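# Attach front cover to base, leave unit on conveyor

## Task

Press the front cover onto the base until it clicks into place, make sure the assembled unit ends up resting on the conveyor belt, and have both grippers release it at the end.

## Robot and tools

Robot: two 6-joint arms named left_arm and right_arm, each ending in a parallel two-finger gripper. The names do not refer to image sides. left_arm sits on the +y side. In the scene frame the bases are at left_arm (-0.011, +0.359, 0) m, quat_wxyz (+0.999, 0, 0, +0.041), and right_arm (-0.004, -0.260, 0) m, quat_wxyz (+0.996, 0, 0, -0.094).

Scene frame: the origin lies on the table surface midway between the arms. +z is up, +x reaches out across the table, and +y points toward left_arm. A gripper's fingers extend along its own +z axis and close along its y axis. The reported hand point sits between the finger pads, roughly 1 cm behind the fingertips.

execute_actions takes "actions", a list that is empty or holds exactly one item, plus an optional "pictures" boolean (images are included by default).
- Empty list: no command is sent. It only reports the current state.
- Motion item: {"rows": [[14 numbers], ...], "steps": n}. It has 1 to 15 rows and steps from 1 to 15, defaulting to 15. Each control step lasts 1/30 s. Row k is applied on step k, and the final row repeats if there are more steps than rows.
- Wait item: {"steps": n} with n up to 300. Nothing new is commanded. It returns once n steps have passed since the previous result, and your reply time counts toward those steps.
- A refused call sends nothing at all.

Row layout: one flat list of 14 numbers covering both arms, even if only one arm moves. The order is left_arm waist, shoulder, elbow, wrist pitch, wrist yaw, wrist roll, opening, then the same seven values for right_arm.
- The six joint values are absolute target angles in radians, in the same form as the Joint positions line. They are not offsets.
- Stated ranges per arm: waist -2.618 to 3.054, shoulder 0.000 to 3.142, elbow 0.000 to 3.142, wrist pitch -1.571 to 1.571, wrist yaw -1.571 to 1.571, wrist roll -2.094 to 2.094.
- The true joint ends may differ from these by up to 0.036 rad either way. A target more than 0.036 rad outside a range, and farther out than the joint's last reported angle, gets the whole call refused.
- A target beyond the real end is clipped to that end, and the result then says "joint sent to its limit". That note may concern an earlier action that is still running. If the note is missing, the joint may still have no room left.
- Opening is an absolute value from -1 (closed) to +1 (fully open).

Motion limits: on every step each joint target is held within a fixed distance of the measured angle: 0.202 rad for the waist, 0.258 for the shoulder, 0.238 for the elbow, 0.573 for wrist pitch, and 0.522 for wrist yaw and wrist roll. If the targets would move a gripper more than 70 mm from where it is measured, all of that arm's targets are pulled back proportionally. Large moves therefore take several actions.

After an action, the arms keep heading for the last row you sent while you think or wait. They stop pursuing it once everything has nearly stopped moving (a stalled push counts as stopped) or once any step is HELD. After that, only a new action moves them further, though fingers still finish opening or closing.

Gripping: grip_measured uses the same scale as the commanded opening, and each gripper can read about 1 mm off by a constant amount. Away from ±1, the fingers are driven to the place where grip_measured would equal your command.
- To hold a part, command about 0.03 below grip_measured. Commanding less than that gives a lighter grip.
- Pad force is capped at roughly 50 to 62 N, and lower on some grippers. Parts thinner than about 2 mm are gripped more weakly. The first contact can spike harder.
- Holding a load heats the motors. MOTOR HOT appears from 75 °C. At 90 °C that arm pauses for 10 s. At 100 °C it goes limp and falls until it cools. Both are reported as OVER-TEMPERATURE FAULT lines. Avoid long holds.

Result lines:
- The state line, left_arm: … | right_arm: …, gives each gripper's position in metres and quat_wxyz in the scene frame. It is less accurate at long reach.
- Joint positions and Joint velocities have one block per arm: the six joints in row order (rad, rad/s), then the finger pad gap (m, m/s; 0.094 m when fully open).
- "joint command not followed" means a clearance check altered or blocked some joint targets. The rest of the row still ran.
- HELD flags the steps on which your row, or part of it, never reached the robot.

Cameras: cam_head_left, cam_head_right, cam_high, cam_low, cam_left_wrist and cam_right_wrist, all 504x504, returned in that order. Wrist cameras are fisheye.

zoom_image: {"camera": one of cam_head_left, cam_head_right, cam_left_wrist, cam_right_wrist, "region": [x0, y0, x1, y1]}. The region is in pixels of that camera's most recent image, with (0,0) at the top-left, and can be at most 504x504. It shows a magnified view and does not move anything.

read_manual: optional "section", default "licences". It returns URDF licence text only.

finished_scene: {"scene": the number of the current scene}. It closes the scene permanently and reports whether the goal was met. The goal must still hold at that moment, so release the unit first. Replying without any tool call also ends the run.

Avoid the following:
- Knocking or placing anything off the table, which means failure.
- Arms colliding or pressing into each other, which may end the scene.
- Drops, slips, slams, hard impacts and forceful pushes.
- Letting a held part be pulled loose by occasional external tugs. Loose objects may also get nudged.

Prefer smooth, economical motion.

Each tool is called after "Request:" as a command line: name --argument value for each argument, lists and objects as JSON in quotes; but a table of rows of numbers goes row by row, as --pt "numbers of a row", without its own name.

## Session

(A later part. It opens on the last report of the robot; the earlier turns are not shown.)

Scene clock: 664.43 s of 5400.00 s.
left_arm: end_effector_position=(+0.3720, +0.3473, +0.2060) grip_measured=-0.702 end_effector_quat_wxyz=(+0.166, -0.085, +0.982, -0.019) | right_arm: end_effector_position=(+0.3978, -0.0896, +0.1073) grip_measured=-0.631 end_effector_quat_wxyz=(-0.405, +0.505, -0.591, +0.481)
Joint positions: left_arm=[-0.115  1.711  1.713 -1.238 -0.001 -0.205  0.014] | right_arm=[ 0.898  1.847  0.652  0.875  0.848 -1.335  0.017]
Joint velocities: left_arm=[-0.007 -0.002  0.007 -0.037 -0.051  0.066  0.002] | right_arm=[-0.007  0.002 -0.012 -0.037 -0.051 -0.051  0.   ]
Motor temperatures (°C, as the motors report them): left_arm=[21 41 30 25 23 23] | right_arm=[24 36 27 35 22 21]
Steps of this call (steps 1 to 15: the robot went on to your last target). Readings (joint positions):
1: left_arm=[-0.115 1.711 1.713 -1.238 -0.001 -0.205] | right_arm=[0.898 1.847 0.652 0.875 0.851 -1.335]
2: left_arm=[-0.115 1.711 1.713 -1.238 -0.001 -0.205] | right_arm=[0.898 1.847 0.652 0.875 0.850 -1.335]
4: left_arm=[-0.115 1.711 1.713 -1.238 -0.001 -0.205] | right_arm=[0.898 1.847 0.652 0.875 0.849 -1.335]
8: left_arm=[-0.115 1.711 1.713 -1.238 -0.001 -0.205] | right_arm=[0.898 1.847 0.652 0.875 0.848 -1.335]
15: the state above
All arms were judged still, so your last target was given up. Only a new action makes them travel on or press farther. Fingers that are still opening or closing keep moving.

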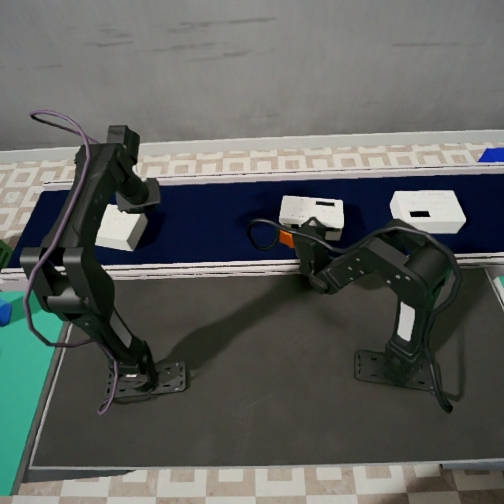

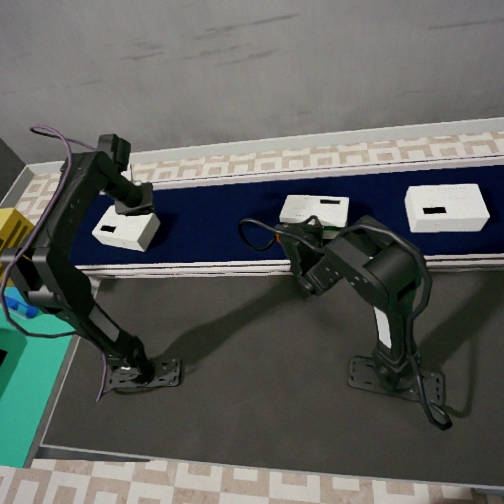

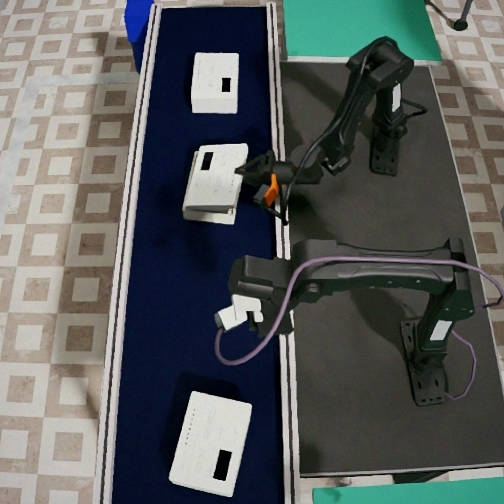

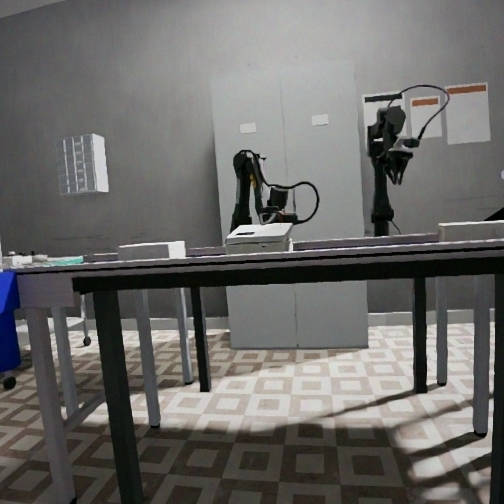

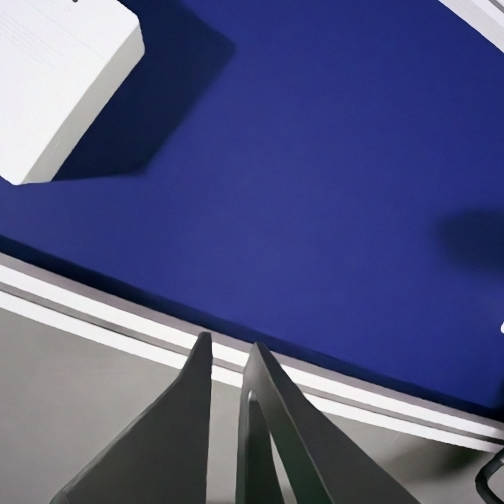

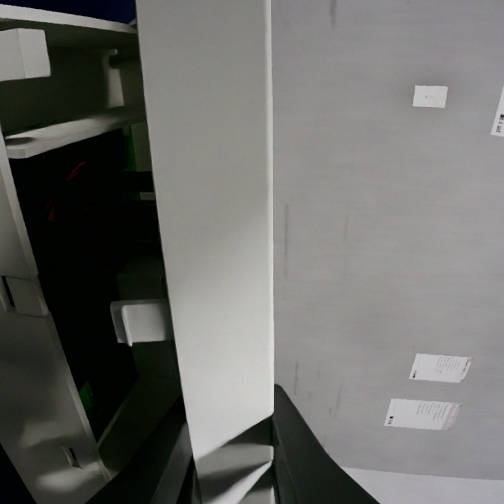

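Request:
execute_actions --actions '[{"rows": [[-0.12,1.70,1.70,-1.23,0,-0.20,-0.7, 0.893,1.85,0.645,0.926,0.85,-1.335,-0.68],[-0.12,1.70,1.70,-1.23,0,-0.20,-0.7, 0.893,1.85,0.645,0.942,0.851,-1.34,-0.68],[-0.12,1.70,1.70,-1.23,0,-0.20,-0.7, 0.892,1.85,0.644,0.958,0.852,-1.345,-0.68],[-0.12,1.70,1.70,-1.23,0,-0.20,-0.7, 0.892,1.858,0.643,0.974,0.853,-1.35,-0.68],[-0.12,1.70,1.70,-1.23,0,-0.20,-0.7, 0.891,1.866,0.642,0.99,0.854,-1.356,-0.68],[-0.12,1.70,1.70,-1.23,0,-0.20,-0.7, 0.891,1.874,0.641,1.006,0.855,-1.362,-0.68],[-0.12,1.70,1.70,-1.23,0,-0.20,-0.7, 0.89,1.882,0.64,1.022,0.856,-1.368,-0.68],[-0.12,1.70,1.70,-1.23,0,-0.20,-0.7, 0.89,1.89,0.639,1.038,0.857,-1.374,-0.68],[-0.12,1.70,1.70,-1.23,0,-0.20,-0.7, 0.889,1.898,0.638,1.054,0.858,-1.38,-0.68],[-0.12,1.70,1.70,-1.23,0,-0.20,-0.7, 0.889,1.906,0.637,1.07,0.859,-1.386,-0.68],[-0.12,1.70,1.70,-1.23,0,-0.20,-0.7, 0.888,1.914,0.636,1.086,0.86,-1.392,-0.68],[-0.12,1.70,1.70,-1.23,0,-0.20,-0.7, 0.888,1.922,0.635,1.102,0.861,-1.398,-0.68],[-0.12,1.70,1.70,-1.23,0,-0.20,-0.7, 0.887,1.93,0.634,1.118,0.862,-1.404,-0.68],[-0.12,1.70,1.70,-1.23,0,-0.20,-0.7, 0.887,1.938,0.633,1.134,0.863,-1.41,-0.68],[-0.12,1.70,1.70,-1.23,0,-0.20,-0.7, 0.886,1.946,0.632,1.15,0.864,-1.416,-0.68]], "steps": 15}]' --pictures false

Request:
execute_actions --actions '[{"rows": [[-0.12,1.70,1.70,-1.23,0,-0.20,-0.7, 0.886,1.954,0.63,1.166,0.865,-1.422,-0.68],[-0.12,1.70,1.70,-1.23,0,-0.20,-0.7, 0.885,1.962,0.628,1.182,0.866,-1.428,-0.68],[-0.12,1.70,1.70,-1.23,0,-0.20,-0.7, 0.885,1.97,0.626,1.198,0.867,-1.434,-0.68],[-0.12,1.70,1.70,-1.23,0,-0.20,-0.7, 0.884,1.978,0.624,1.214,0.868,-1.44,-0.68],[-0.12,1.70,1.70,-1.23,0,-0.20,-0.7, 0.884,1.986,0.622,1.23,0.868,-1.446,-0.68],[-0.12,1.70,1.70,-1.23,0,-0.20,-0.7, 0.883,1.994,0.62,1.246,0.868,-1.452,-0.68],[-0.12,1.70,1.70,-1.23,0,-0.20,-0.7, 0.883,2.002,0.619,1.262,0.868,-1.458,-0.68],[-0.12,1.70,1.70,-1.23,0,-0.20,-0.7, 0.883,2.01,0.618,1.278,0.868,-1.464,-0.68],[-0.12,1.70,1.70,-1.23,0,-0.20,-0.7, 0.883,2.018,0.617,1.294,0.868,-1.47,-0.68],[-0.12,1.70,1.70,-1.23,0,-0.20,-0.7, 0.883,2.026,0.616,1.31,0.868,-1.475,-0.68],[-0.12,1.70,1.70,-1.23,0,-0.20,-0.7, 0.883,2.034,0.615,1.326,0.868,-1.48,-0.68],[-0.12,1.70,1.70,-1.23,0,-0.20,-0.7, 0.883,2.042,0.614,1.34,0.868,-1.48,-0.68],[-0.12,1.70,1.70,-1.23,0,-0.20,-0.7, 0.883,2.05,0.613,1.352,0.868,-1.48,-0.68],[-0.12,1.70,1.70,-1.23,0,-0.20,-0.7, 0.883,2.056,0.612,1.352,0.868,-1.48,-0.68],[-0.12,1.70,1.70,-1.23,0,-0.20,-0.7, 0.883,2.06,0.612,1.352,0.868,-1.48,-0.68]], "steps": 15}]' --pictures false

Request:
execute_actions --actions '[{"steps": 15}]'

Request:
zoom_image --camera "cam_low" --region '[200, 190, 340, 260]'

Request:
zoom_image --camera "cam_high" --region '[160, 120, 300, 240]'

Scene clock: 698.00 s of 5400.00 s.
left_arm: end_effector_position=(+0.3720, +0.3473, +0.2060) grip_measured=-0.702 end_effector_quat_wxyz=(+0.166, -0.085, +0.982, -0.019) | right_arm: end_effector_position=(+0.4033, -0.0852, +0.1064) grip_measured=-0.631 end_effector_quat_wxyz=(-0.426, +0.492, -0.577, +0.494)
Joint positions: left_arm=[-0.115  1.711  1.713 -1.238 -0.001 -0.205  0.014] | right_arm=[ 0.897  1.926  0.648  1.05   0.848 -1.393  0.017]
Joint velocities: left_arm=[-0.012 -0.002 -0.002  0.007 -0.022 -0.022 -0.001] | right_arm=[-0.012  0.212 -0.1    0.462 -0.037 -0.168 -0.001]
Motor temperatures (°C, as the motors report them): left_arm=[21 41 30 25 23 23] | right_arm=[24 35 27 36 22 21]
Steps of this call (steps 1 to 90: nothing new was sent; then 30.07 s passed at rest; steps 91 to 105: all 15 steps of this action). Readings (joint positions):
91: left_arm=[-0.115 1.711 1.713 -1.238 -0.001 -0.205] | right_arm=[0.898 1.847 0.652 0.877 0.848 -1.335]
92: left_arm=[-0.115 1.711 1.713 -1.238 -0.001 -0.205] | right_arm=[0.898 1.847 0.652 0.880 0.848 -1.336]
94: left_arm=[-0.115 1.711 1.713 -1.238 -0.001 -0.205] | right_arm=[0.898 1.847 0.652 0.895 0.848 -1.340]
98: left_arm=[-0.115 1.711 1.713 -1.238 -0.001 -0.205] | right_arm=[0.898 1.864 0.652 0.950 0.848 -1.356]
105: the state above

Scene clock: 698.50 s of 5400.00 s.
left_arm: end_effector_position=(+0.3720, +0.3473, +0.2060) grip_measured=-0.702 end_effector_quat_wxyz=(+0.166, -0.085, +0.982, -0.019) | right_arm: end_effector_position=(+0.4039, -0.0895, +0.0942) grip_measured=-0.631 end_effector_quat_wxyz=(-0.436, +0.482, -0.561, +0.514)
Joint positions: left_arm=[-0.115  1.711  1.713 -1.238 -0.001 -0.205  0.014] | right_arm=[ 0.89   2.044  0.625  1.277  0.855 -1.471  0.017]
Joint velocities: left_arm=[ 0.012 -0.012 -0.017  0.007 -0.007 -0.066  0.   ] | right_arm=[-0.007  0.149 -0.032  0.3   -0.11  -0.066 -0.001]
Motor temperatures (°C, as the motors report them): left_arm=[21 41 30 25 23 23] | right_arm=[24 35 27 36 22 21]
Steps of this call (steps 1 to 15: all 15 steps of this action). Readings (joint positions):
1: left_arm=[-0.115 1.711 1.713 -1.238 -0.001 -0.205] | right_arm=[0.896 1.934 0.646 1.066 0.848 -1.399]
2: left_arm=[-0.115 1.711 1.713 -1.238 -0.001 -0.205] | right_arm=[0.895 1.942 0.643 1.081 0.849 -1.405]
4: left_arm=[-0.115 1.711 1.713 -1.238 -0.001 -0.205] | right_arm=[0.893 1.958 0.638 1.111 0.850 -1.416]
8: left_arm=[-0.115 1.711 1.713 -1.238 -0.001 -0.205] | right_arm=[0.891 1.990 0.631 1.173 0.853 -1.440]
15: the state above

Scene clock: 699.00 s of 5400.00 s.
left_arm: end_effector_position=(+0.3720, +0.3473, +0.2060) grip_measured=-0.702 end_effector_quat_wxyz=(+0.166, -0.085, +0.982, -0.019) | right_arm: end_effector_position=(+0.4041, -0.0895, +0.0964) grip_measured=-0.631 end_effector_quat_wxyz=(+0.442, -0.476, +0.558, -0.516)
Joint positions: left_arm=[-0.115  1.711  1.713 -1.238 -0.001 -0.205  0.014] | right_arm=[ 0.89   2.054  0.623  1.314  0.856 -1.481  0.017]
Joint velocities: left_arm=[-0.007 -0.007  0.002  0.037 -0.007 -0.022  0.003] | right_arm=[ 0.007 -0.002 -0.012 -0.037  0.022  0.022 -0.001]
Motor temperatures (°C, as the motors report them): left_arm=[21 41 30 25 23 23] | right_arm=[24 35 27 36 22 21]
Steps of this call (steps 1 to 15: the robot went on to your last target). Readings (joint positions):
1: left_arm=[-0.115 1.711 1.713 -1.238 -0.001 -0.205] | right_arm=[0.890 2.048 0.624 1.287 0.855 -1.472]
2: left_arm=[-0.115 1.711 1.713 -1.238 -0.001 -0.205] | right_arm=[0.890 2.051 0.624 1.293 0.855 -1.474]
4: left_arm=[-0.115 1.711 1.713 -1.238 -0.001 -0.205] | right_arm=[0.890 2.053 0.623 1.300 0.855 -1.476]
8: left_arm=[-0.115 1.711 1.713 -1.238 -0.001 -0.205] | right_arm=[0.890 2.054 0.623 1.309 0.855 -1.479]
15: the state above

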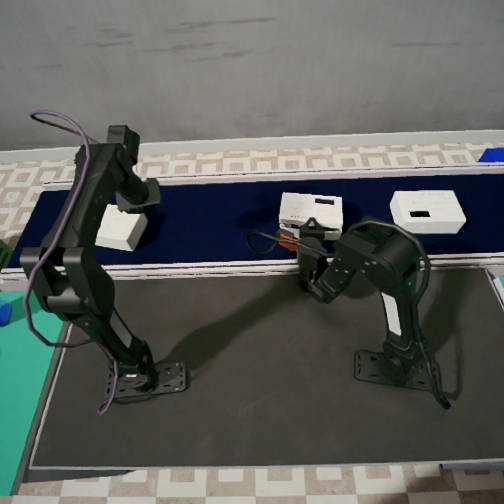

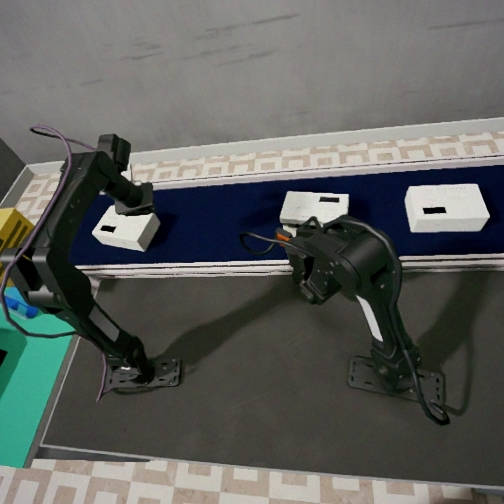

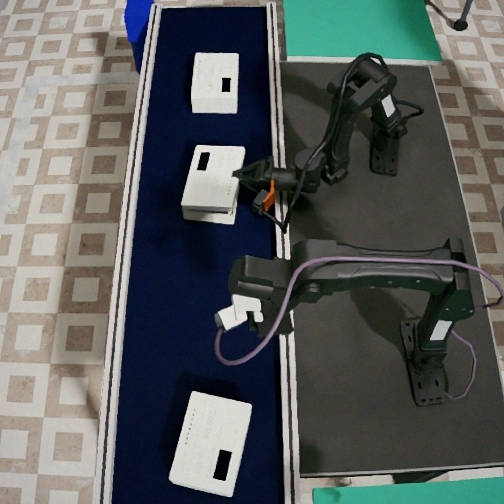

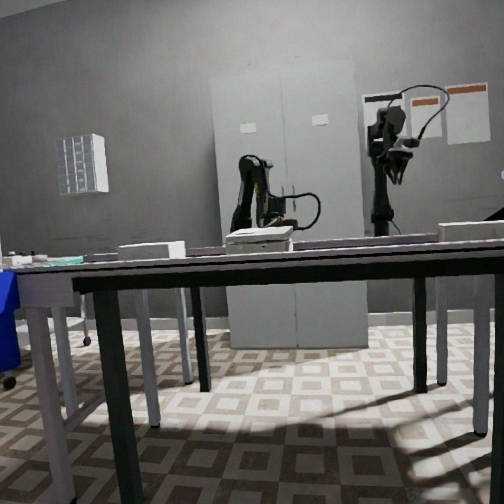

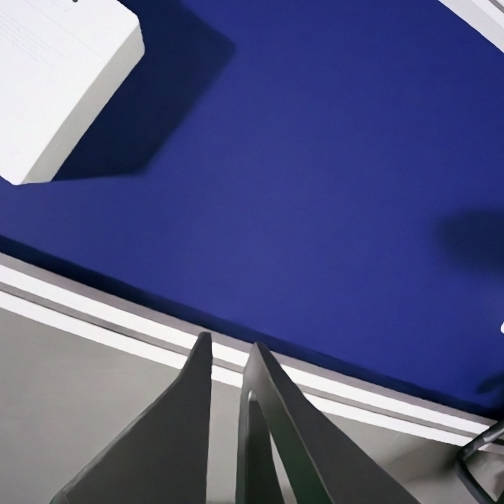

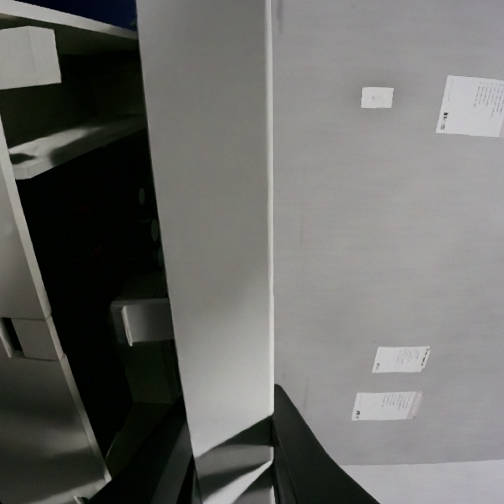

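Region (200, 190, 340, 260) of cam_low's 504x504 image, scaled by 3.600, with more detail than that image has.

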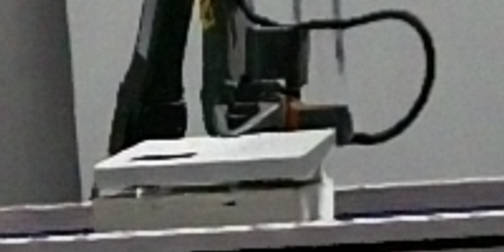

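Region (160, 120, 300, 240) of cam_high's 504x504 image, scaled by 3.600, with more detail than that image has; it fills the top 432 rows of this view, and the rest is white.

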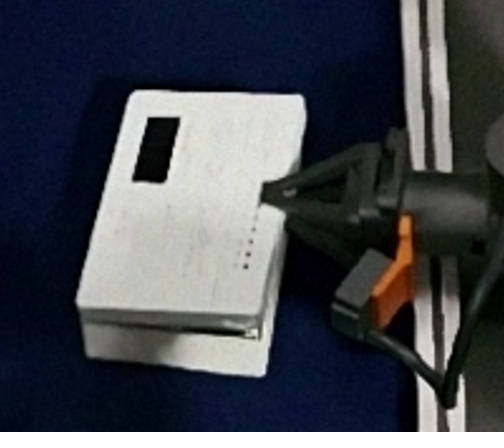

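Request:
execute_actions --actions '[]'

Scene clock: 721.97 s of 5400.00 s.
left_arm: end_effector_position=(+0.3720, +0.3473, +0.2060) grip_measured=-0.702 end_effector_quat_wxyz=(+0.166, -0.085, +0.982, -0.019) | right_arm: end_effector_position=(+0.4041, -0.0895, +0.0966) grip_measured=-0.631 end_effector_quat_wxyz=(+0.442, -0.476, +0.558, -0.517)
Joint positions: left_arm=[-0.115  1.711  1.713 -1.238 -0.001 -0.205  0.014] | right_arm=[ 0.89   2.054  0.623  1.315  0.856 -1.482  0.017]
Joint velocities: left_arm=[ 0.002  0.002 -0.017 -0.022  0.007  0.051  0.001] | right_arm=[-0.012  0.007 -0.012 -0.066 -0.037 -0.022 -0.   ]
Motor temperatures (°C, as the motors report them): left_arm=[21 41 30 26 23 23] | right_arm=[24 35 26 36 22 21]
Steps of this call (steps 1 to 15: the robot went on to your last target; steps 16 to 90: nothing new was sent; then 19.97 s passed at rest). Readings (joint positions):
1: left_arm=[-0.115 1.711 1.713 -1.238 -0.001 -0.205] | right_arm=[0.890 2.054 0.623 1.314 0.856 -1.481]
2: left_arm=[-0.115 1.711 1.713 -1.238 -0.001 -0.205] | right_arm=[0.890 2.054 0.623 1.314 0.856 -1.481]
4: left_arm=[-0.115 1.711 1.713 -1.238 -0.001 -0.205] | right_arm=[0.890 2.054 0.623 1.314 0.856 -1.481]
8: left_arm=[-0.115 1.711 1.713 -1.238 -0.001 -0.205] | right_arm=[0.890 2.054 0.623 1.315 0.856 -1.481]
90: the state above
All arms were judged still, so your last target was given up. Only a new action makes them travel on or press farther. Fingers that are still opening or closing keep moving.

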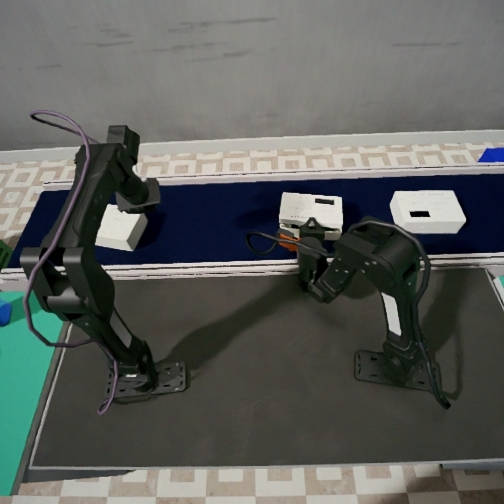

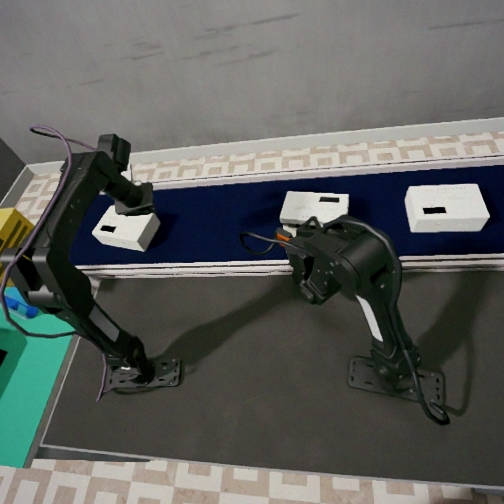

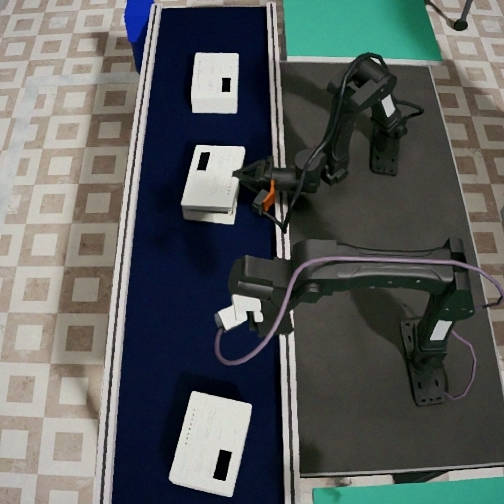

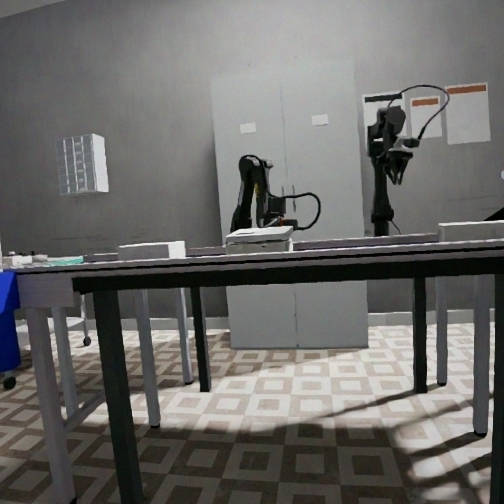

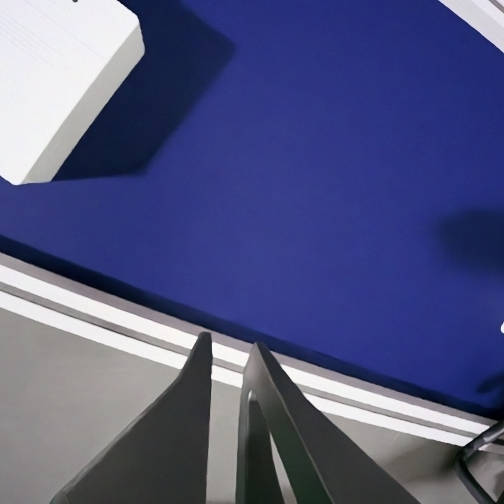

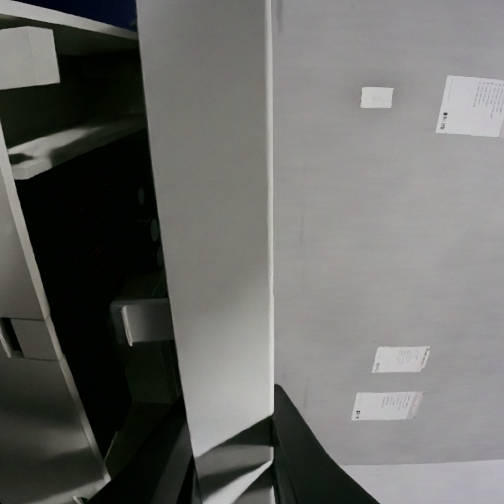

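Request:
execute_actions --actions '[{"rows":[[-0.12,1.70,1.70,-1.23,0,-0.20,-0.7,0.883,2.065,0.61,1.37,0.868,-1.485,-0.68],[-0.12,1.70,1.70,-1.23,0,-0.20,-0.7,0.883,2.07,0.608,1.385,0.868,-1.49,-0.68],[-0.12,1.70,1.70,-1.23,0,-0.20,-0.7,0.883,2.075,0.606,1.40,0.868,-1.495,-0.68],[-0.12,1.70,1.70,-1.23,0,-0.20,-0.7,0.883,2.08,0.604,1.41,0.868,-1.50,-0.68],[-0.12,1.70,1.70,-1.23,0,-0.20,-0.7,0.883,2.085,0.602,1.42,0.868,-1.505,-0.68],[-0.12,1.70,1.70,-1.23,0,-0.20,-0.7,0.883,2.09,0.60,1.43,0.868,-1.51,-0.68],[-0.12,1.70,1.70,-1.23,0,-0.20,-0.7,0.883,2.095,0.599,1.44,0.868,-1.515,-0.68],[-0.12,1.70,1.70,-1.23,0,-0.20,-0.7,0.883,2.10,0.598,1.45,0.868,-1.52,-0.68],[-0.12,1.70,1.70,-1.23,0,-0.20,-0.7,0.883,2.105,0.597,1.46,0.868,-1.52,-0.68],[-0.12,1.70,1.70,-1.23,0,-0.20,-0.7,0.883,2.11,0.596,1.47,0.868,-1.52,-0.68],[-0.12,1.70,1.70,-1.23,0,-0.20,-0.7,0.883,2.116,0.596,1.476,0.868,-1.52,-0.68]],"steps":15}]' --pictures false

Request:
execute_actions --actions '[{"steps":15}]'

Scene clock: 750.87 s of 5400.00 s.
left_arm: end_effector_position=(+0.3720, +0.3473, +0.2060) grip_measured=-0.702 end_effector_quat_wxyz=(+0.166, -0.085, +0.982, -0.019) | right_arm: end_effector_position=(+0.4013, -0.0925, +0.0897) grip_measured=-0.631 end_effector_quat_wxyz=(+0.445, -0.473, +0.550, -0.525)
Joint positions: left_arm=[-0.115  1.711  1.713 -1.238 -0.001 -0.205  0.014] | right_arm=[ 0.89   2.11   0.607  1.423  0.859 -1.517  0.017]
Joint velocities: left_arm=[ 0.002 -0.002 -0.012  0.051 -0.007  0.037 -0.   ] | right_arm=[ 0.012  0.032 -0.012  0.154 -0.007 -0.095  0.   ]
Motor temperatures (°C, as the motors report them): left_arm=[21 41 30 26 23 23] | right_arm=[24 35 26 37 22 21]
Steps of this call (steps 1 to 90: nothing new was sent; then 25.40 s passed at rest; steps 91 to 105: all 15 steps of this action). Readings (joint positions):
91: left_arm=[-0.115 1.711 1.713 -1.238 -0.001 -0.205] | right_arm=[0.890 2.054 0.623 1.316 0.856 -1.482]
92: left_arm=[-0.115 1.711 1.713 -1.238 -0.001 -0.205] | right_arm=[0.890 2.055 0.623 1.321 0.856 -1.484]
94: left_arm=[-0.115 1.711 1.713 -1.238 -0.001 -0.205] | right_arm=[0.890 2.061 0.623 1.340 0.856 -1.489]
98: left_arm=[-0.115 1.711 1.713 -1.238 -0.001 -0.205] | right_arm=[0.890 2.081 0.616 1.377 0.856 -1.503]
105: the state above

Scene clock: 751.37 s of 5400.00 s.
left_arm: end_effector_position=(+0.3720, +0.3473, +0.2060) grip_measured=-0.702 end_effector_quat_wxyz=(+0.166, -0.085, +0.982, -0.019) | right_arm: end_effector_position=(+0.4014, -0.0923, +0.0926) grip_measured=-0.631 end_effector_quat_wxyz=(+0.449, -0.469, +0.549, -0.526)
Joint positions: left_arm=[-0.115  1.711  1.713 -1.238 -0.001 -0.205  0.014] | right_arm=[ 0.89   2.11   0.607  1.438  0.859 -1.521  0.017]
Joint velocities: left_arm=[ 0.007 -0.002  0.002 -0.051  0.007  0.037 -0.   ] | right_arm=[ 0.012  0.002 -0.002 -0.051  0.022 -0.051 -0.001]
Motor temperatures (°C, as the motors report them): left_arm=[21 41 30 26 23 23] | right_arm=[24 35 26 37 22 21]
Steps of this call (steps 1 to 15: the robot went on to your last target). Readings (joint positions):
1: left_arm=[-0.115 1.711 1.713 -1.238 -0.001 -0.205] | right_arm=[0.890 2.110 0.607 1.425 0.859 -1.518]
2: left_arm=[-0.115 1.711 1.713 -1.238 -0.001 -0.205] | right_arm=[0.890 2.110 0.607 1.428 0.859 -1.519]
4: left_arm=[-0.115 1.711 1.713 -1.238 -0.001 -0.205] | right_arm=[0.890 2.110 0.607 1.432 0.859 -1.519]
8: left_arm=[-0.115 1.711 1.713 -1.238 -0.001 -0.205] | right_arm=[0.890 2.110 0.607 1.436 0.859 -1.521]
15: the state above

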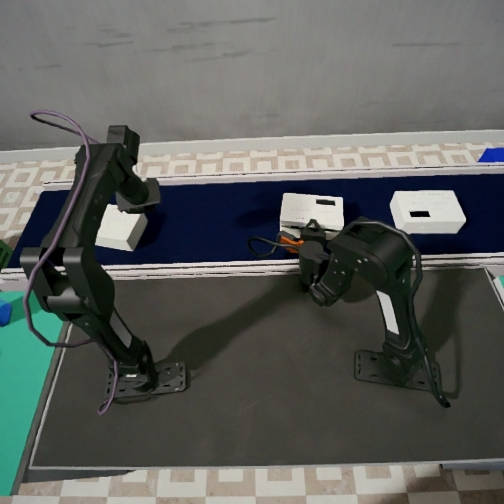

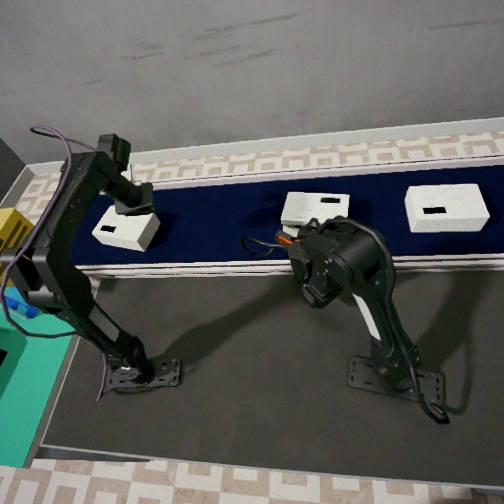

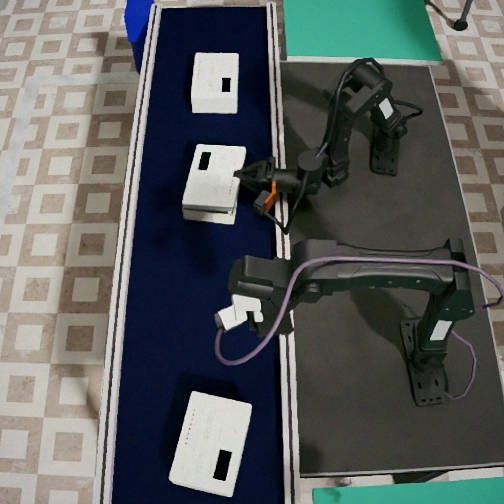

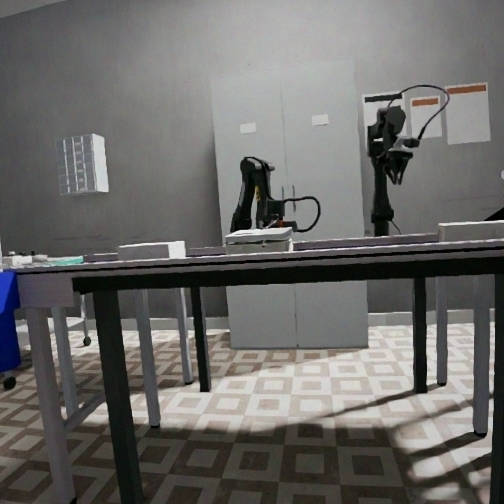

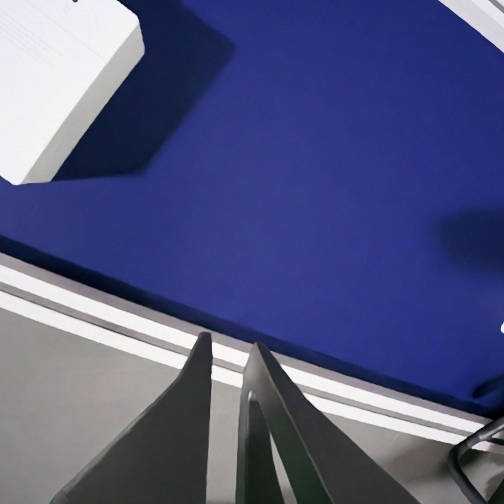

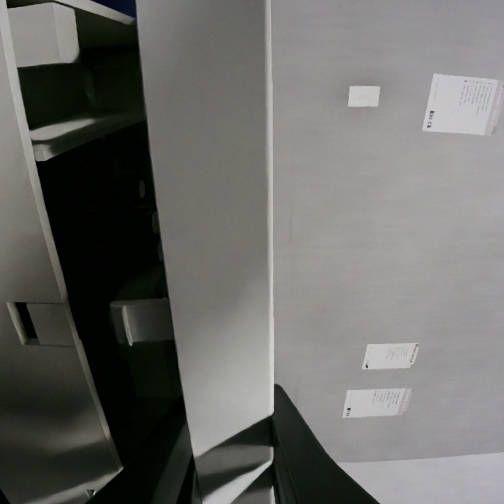

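Request:
zoom_image --camera "cam_low" --region '[200, 190, 340, 260]'

Request:
zoom_image --camera "cam_high" --region '[160, 120, 300, 240]'

Region (200, 190, 340, 260) of cam_low's 504x504 image, scaled by 3.600, with more detail than that image has.

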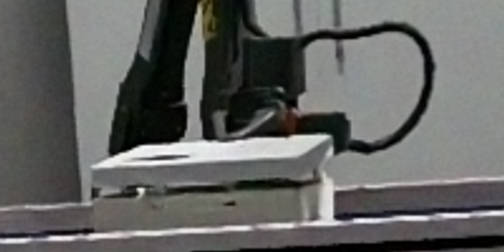

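Region (160, 120, 300, 240) of cam_high's 504x504 image, scaled by 3.600, with more detail than that image has; it fills the top 432 rows of this view, and the rest is white.

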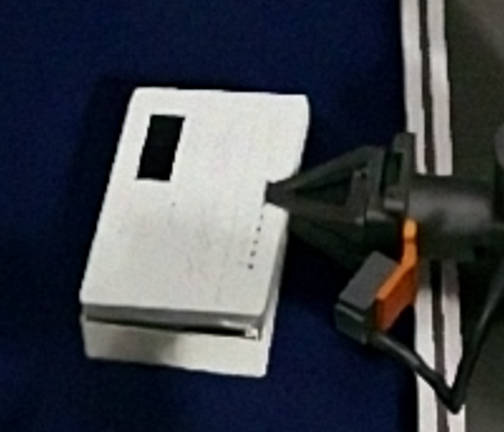

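Request:
execute_actions --actions '[{"rows":[[-0.12,1.70,1.70,-1.23,0,-0.20,-0.7,0.883,2.12,0.60,1.49,0.868,-1.52,-0.68],[-0.12,1.70,1.70,-1.23,0,-0.20,-0.7,0.883,2.125,0.60,1.50,0.868,-1.523,-0.68],[-0.12,1.70,1.70,-1.23,0,-0.20,-0.7,0.883,2.13,0.60,1.51,0.868,-1.526,-0.68],[-0.12,1.70,1.70,-1.23,0,-0.20,-0.7,0.883,2.135,0.60,1.52,0.868,-1.53,-0.68],[-0.12,1.70,1.70,-1.23,0,-0.20,-0.7,0.883,2.14,0.60,1.53,0.868,-1.534,-0.68],[-0.12,1.70,1.70,-1.23,0,-0.20,-0.7,0.883,2.145,0.60,1.54,0.868,-1.538,-0.68],[-0.12,1.70,1.70,-1.23,0,-0.20,-0.7,0.883,2.15,0.60,1.55,0.868,-1.54,-0.68],[-0.12,1.70,1.70,-1.23,0,-0.20,-0.7,0.883,2.155,0.60,1.55,0.868,-1.54,-0.68],[-0.12,1.70,1.70,-1.23,0,-0.20,-0.7,0.883,2.16,0.60,1.55,0.868,-1.54,-0.68],[-0.12,1.70,1.70,-1.23,0,-0.20,-0.7,0.883,2.164,0.60,1.55,0.868,-1.54,-0.68]],"steps":15}]' --pictures false

Request:
execute_actions --actions '[{"steps":15}]'

Scene clock: 773.53 s of 5400.00 s.
left_arm: end_effector_position=(+0.3720, +0.3473, +0.2060) grip_measured=-0.702 end_effector_quat_wxyz=(+0.166, -0.085, +0.982, -0.019) | right_arm: end_effector_position=(+0.4011, -0.0927, +0.0925) grip_measured=-0.631 end_effector_quat_wxyz=(+0.459, -0.459, +0.544, -0.531)
Joint positions: left_arm=[-0.115  1.711  1.713 -1.238 -0.001 -0.205  0.014] | right_arm=[ 0.89   2.149  0.607  1.521  0.86  -1.543  0.017]
Joint velocities: left_arm=[-0.007  0.012  0.007  0.022  0.022 -0.022  0.   ] | right_arm=[ 0.002  0.012  0.002  0.051  0.022 -0.081 -0.   ]
Motor temperatures (°C, as the motors report them): left_arm=[21 41 30 26 23 23] | right_arm=[24 35 26 37 22 21]
Steps of this call (steps 1 to 15: the robot went on to your last target; steps 16 to 90: nothing new was sent; then 18.67 s passed at rest; steps 91 to 105: all 15 steps of this action). Readings (joint positions):
91: left_arm=[-0.115 1.711 1.713 -1.238 -0.001 -0.205] | right_arm=[0.890 2.110 0.607 1.440 0.859 -1.521]
92: left_arm=[-0.115 1.711 1.713 -1.238 -0.001 -0.205] | right_arm=[0.890 2.110 0.607 1.443 0.859 -1.522]
94: left_arm=[-0.115 1.711 1.713 -1.238 -0.001 -0.205] | right_arm=[0.890 2.115 0.607 1.457 0.859 -1.524]
98: left_arm=[-0.115 1.711 1.713 -1.238 -0.001 -0.205] | right_arm=[0.890 2.137 0.607 1.488 0.859 -1.533]
105: the state above

Scene clock: 774.03 s of 5400.00 s.
left_arm: end_effector_position=(+0.3720, +0.3473, +0.2060) grip_measured=-0.702 end_effector_quat_wxyz=(+0.166, -0.085, +0.982, -0.019) | right_arm: end_effector_position=(+0.4011, -0.0927, +0.0928) grip_measured=-0.631 end_effector_quat_wxyz=(+0.460, -0.458, +0.544, -0.532)
Joint positions: left_arm=[-0.115  1.711  1.713 -1.238 -0.001 -0.205  0.014] | right_arm=[ 0.89   2.15   0.607  1.525  0.86  -1.544  0.017]
Joint velocities: left_arm=[ 0.012  0.012 -0.002  0.007  0.051  0.037  0.001] | right_arm=[-0.002  0.007 -0.002  0.051 -0.051 -0.007 -0.   ]
Motor temperatures (°C, as the motors report them): left_arm=[21 41 30 26 23 23] | right_arm=[24 35 26 37 22 21]
Steps of this call (steps 1 to 15: the robot went on to your last target). Readings (joint positions):
1: left_arm=[-0.115 1.711 1.713 -1.238 -0.001 -0.205] | right_arm=[0.890 2.150 0.607 1.522 0.860 -1.543]
2: left_arm=[-0.115 1.711 1.713 -1.238 -0.001 -0.205] | right_arm=[0.890 2.150 0.607 1.523 0.860 -1.543]
4: left_arm=[-0.115 1.711 1.713 -1.238 -0.001 -0.205] | right_arm=[0.890 2.150 0.607 1.524 0.860 -1.544]
8: left_arm=[-0.115 1.711 1.713 -1.238 -0.001 -0.205] | right_arm=[0.890 2.150 0.607 1.525 0.860 -1.544]
15: the state above
All arms were judged still, so your last target was given up. Only a new action makes them travel on or press farther. Fingers that are still opening or closing keep moving.

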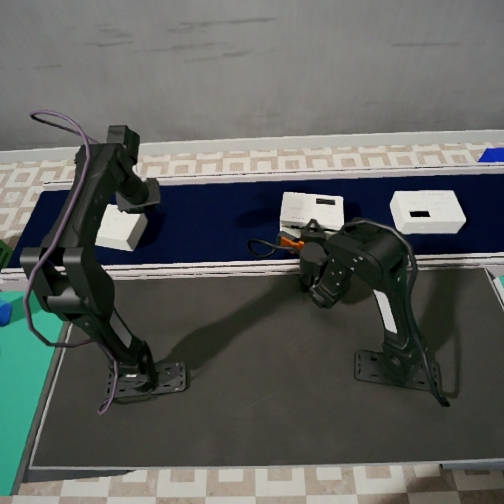

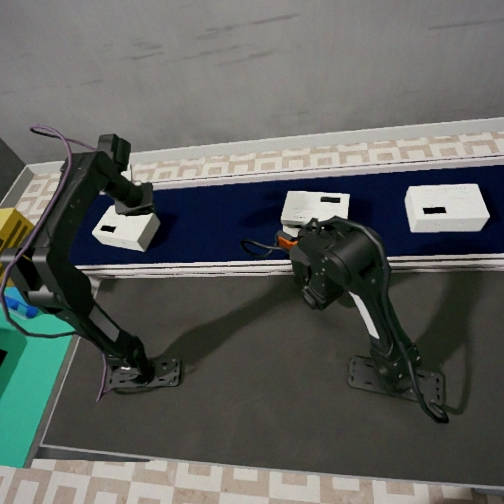

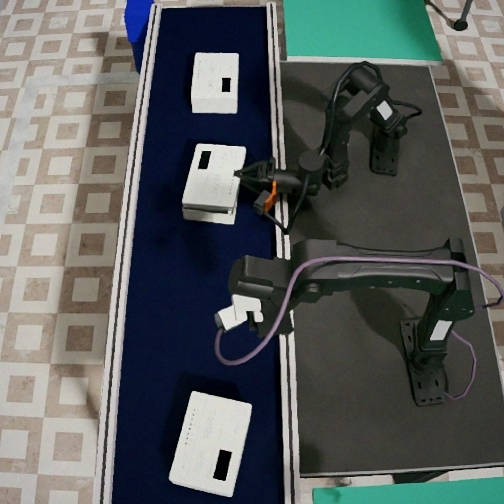

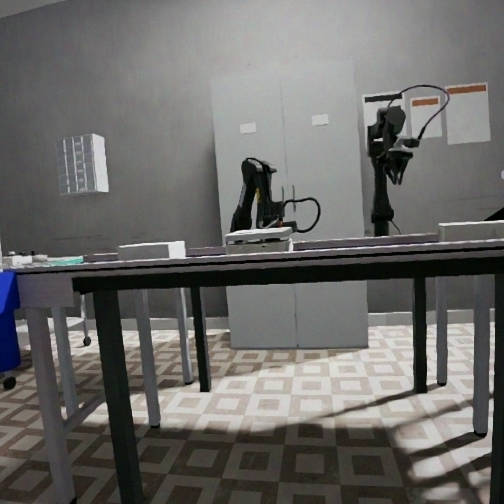

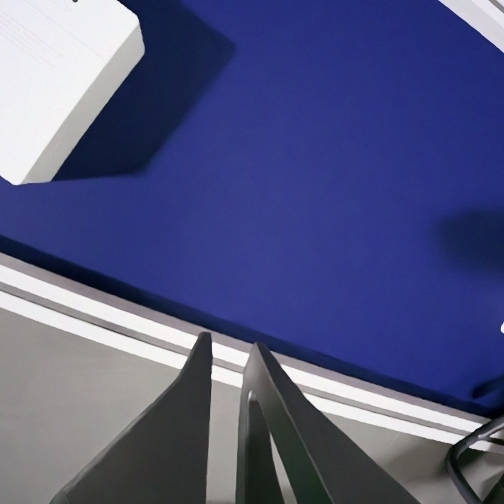

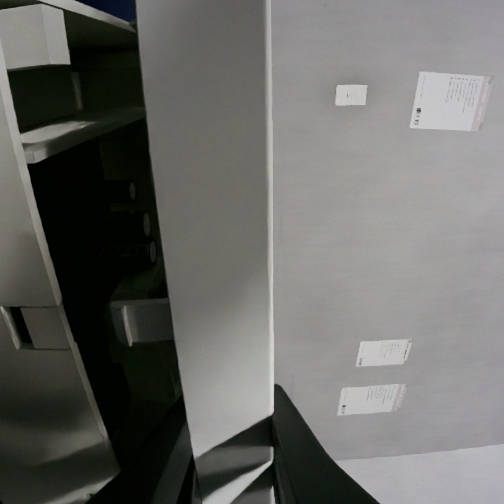

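Request:
execute_actions --actions '[{"rows":[[-0.12,1.70,1.70,-1.23,0,-0.20,-0.7,0.883,2.13,0.60,1.53,0.868,-1.54,-0.68],[-0.12,1.70,1.70,-1.23,0,-0.20,-0.7,0.883,2.12,0.60,1.52,0.868,-1.536,-0.68],[-0.12,1.70,1.70,-1.23,0,-0.20,-0.7,0.883,2.115,0.60,1.51,0.868,-1.532,-0.68],[-0.12,1.70,1.70,-1.23,0,-0.20,-0.7,0.883,2.11,0.60,1.50,0.868,-1.53,-0.68],[-0.12,1.70,1.70,-1.23,0,-0.20,-0.7,0.883,2.105,0.60,1.49,0.868,-1.527,-0.68],[-0.12,1.70,1.70,-1.23,0,-0.20,-0.7,0.883,2.10,0.60,1.48,0.868,-1.524,-0.68],[-0.12,1.70,1.70,-1.23,0,-0.20,-0.7,0.883,2.095,0.60,1.47,0.868,-1.52,-0.68],[-0.12,1.70,1.70,-1.23,0,-0.20,-0.7,0.883,2.09,0.60,1.46,0.868,-1.518,-0.68],[-0.12,1.70,1.70,-1.23,0,-0.20,-0.7,0.883,2.085,0.60,1.45,0.868,-1.515,-0.68],[-0.12,1.70,1.70,-1.23,0,-0.20,-0.7,0.883,2.085,0.60,1.44,0.868,-1.515,-0.68]],"steps":15}]' --pictures false

Request:
execute_actions --actions '[{"steps":15}]'

Scene clock: 799.87 s of 5400.00 s.
left_arm: end_effector_position=(+0.3720, +0.3473, +0.2060) grip_measured=-0.702 end_effector_quat_wxyz=(+0.166, -0.085, +0.982, -0.019) | right_arm: end_effector_position=(+0.4013, -0.0925, +0.0908) grip_measured=-0.631 end_effector_quat_wxyz=(+0.446, -0.472, +0.548, -0.528)
Joint positions: left_arm=[-0.115  1.711  1.713 -1.238 -0.001 -0.205  0.014] | right_arm=[ 0.89   2.116  0.607  1.441  0.86  -1.529  0.017]
Joint velocities: left_arm=[ 0.017  0.017  0.002  0.022  0.022 -0.066 -0.001] | right_arm=[-0.002 -0.007 -0.002 -0.183  0.022 -0.037  0.001]
Motor temperatures (°C, as the motors report them): left_arm=[21 41 30 26 23 23] | right_arm=[24 35 26 37 22 21]
Steps of this call (steps 1 to 90: nothing new was sent; then 22.33 s passed at rest; steps 91 to 105: all 15 steps of this action). Readings (joint positions):
91: left_arm=[-0.115 1.711 1.713 -1.238 -0.001 -0.205] | right_arm=[0.890 2.150 0.607 1.525 0.860 -1.544]
92: left_arm=[-0.115 1.711 1.713 -1.238 -0.001 -0.205] | right_arm=[0.890 2.150 0.607 1.525 0.860 -1.544]
94: left_arm=[-0.115 1.711 1.713 -1.238 -0.001 -0.205] | right_arm=[0.890 2.148 0.607 1.518 0.860 -1.544]
98: left_arm=[-0.115 1.711 1.713 -1.238 -0.001 -0.205] | right_arm=[0.890 2.133 0.607 1.483 0.860 -1.538]
105: the state above

Scene clock: 800.37 s of 5400.00 s.
left_arm: end_effector_position=(+0.3720, +0.3473, +0.2060) grip_measured=-0.702 end_effector_quat_wxyz=(+0.166, -0.085, +0.982, -0.019) | right_arm: end_effector_position=(+0.4012, -0.0926, +0.0894) grip_measured=-0.631 end_effector_quat_wxyz=(+0.443, -0.474, +0.548, -0.528)
Joint positions: left_arm=[-0.115  1.711  1.713 -1.238 -0.001 -0.205  0.014] | right_arm=[ 0.89   2.116  0.607  1.433  0.86  -1.528  0.017]
Joint velocities: left_arm=[-0.002  0.007 -0.007 -0.007  0.022  0.007  0.001] | right_arm=[ 0.017  0.002 -0.002 -0.095 -0.007 -0.007 -0.   ]
Motor temperatures (°C, as the motors report them): left_arm=[21 41 30 26 23 23] | right_arm=[24 35 26 37 22 21]
Steps of this call (steps 1 to 15: the robot went on to your last target). Readings (joint positions):
1: left_arm=[-0.115 1.711 1.713 -1.238 -0.001 -0.205] | right_arm=[0.890 2.116 0.607 1.438 0.860 -1.529]
2: left_arm=[-0.115 1.711 1.713 -1.238 -0.001 -0.205] | right_arm=[0.890 2.116 0.607 1.435 0.860 -1.529]
4: left_arm=[-0.115 1.711 1.713 -1.238 -0.001 -0.205] | right_arm=[0.890 2.116 0.607 1.434 0.860 -1.528]
8: left_arm=[-0.115 1.711 1.713 -1.238 -0.001 -0.205] | right_arm=[0.890 2.116 0.607 1.433 0.860 -1.528]
15: the state above
All arms were judged still, so your last target was given up. Only a new action makes them travel on or press farther. Fingers that are still opening or closing keep moving.

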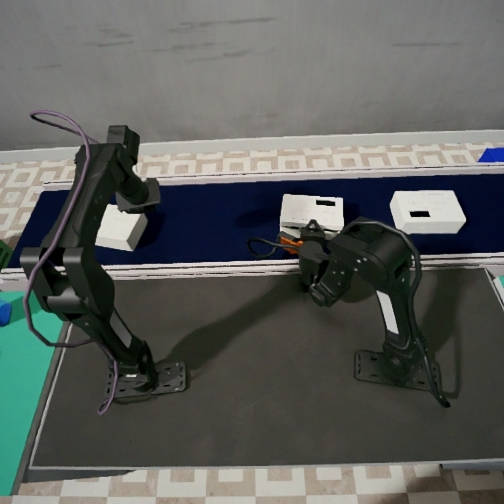

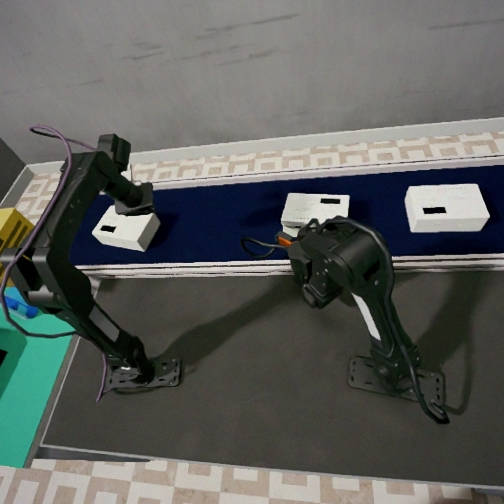

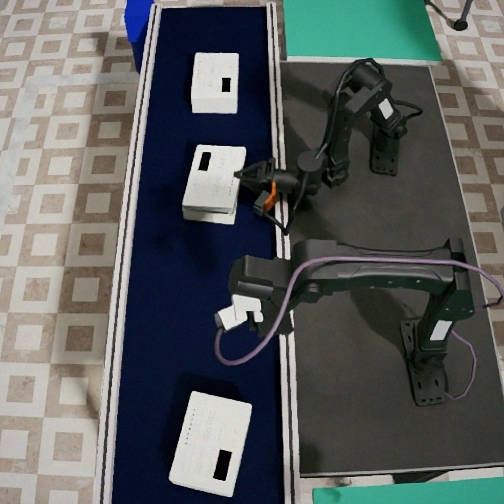

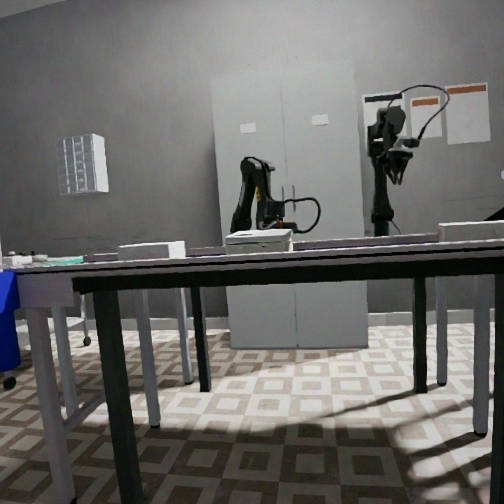

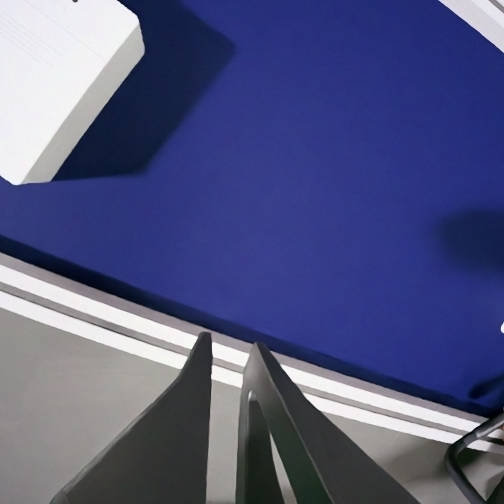

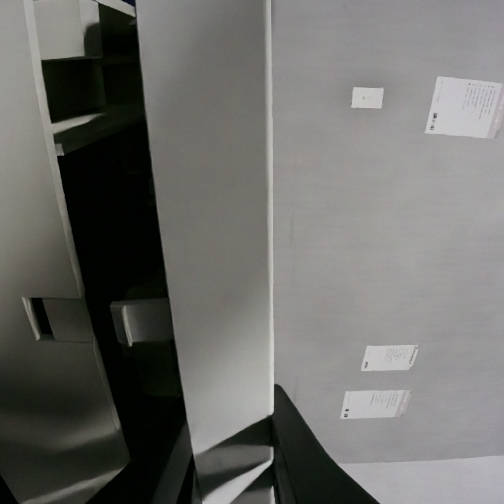

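Request:
zoom_image --camera "cam_low" --region '[200, 190, 340, 260]'

Request:
zoom_image --camera "cam_high" --region '[160, 120, 300, 240]'

Region (200, 190, 340, 260) of cam_low's 504x504 image, scaled by 3.600, with more detail than that image has.

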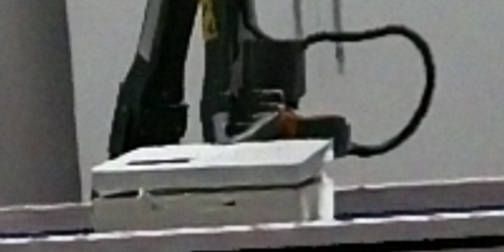

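Region (160, 120, 300, 240) of cam_high's 504x504 image, scaled by 3.600, with more detail than that image has; it fills the top 432 rows of this view, and the rest is white.

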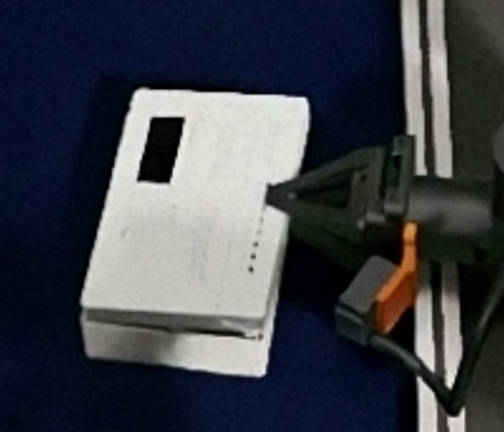

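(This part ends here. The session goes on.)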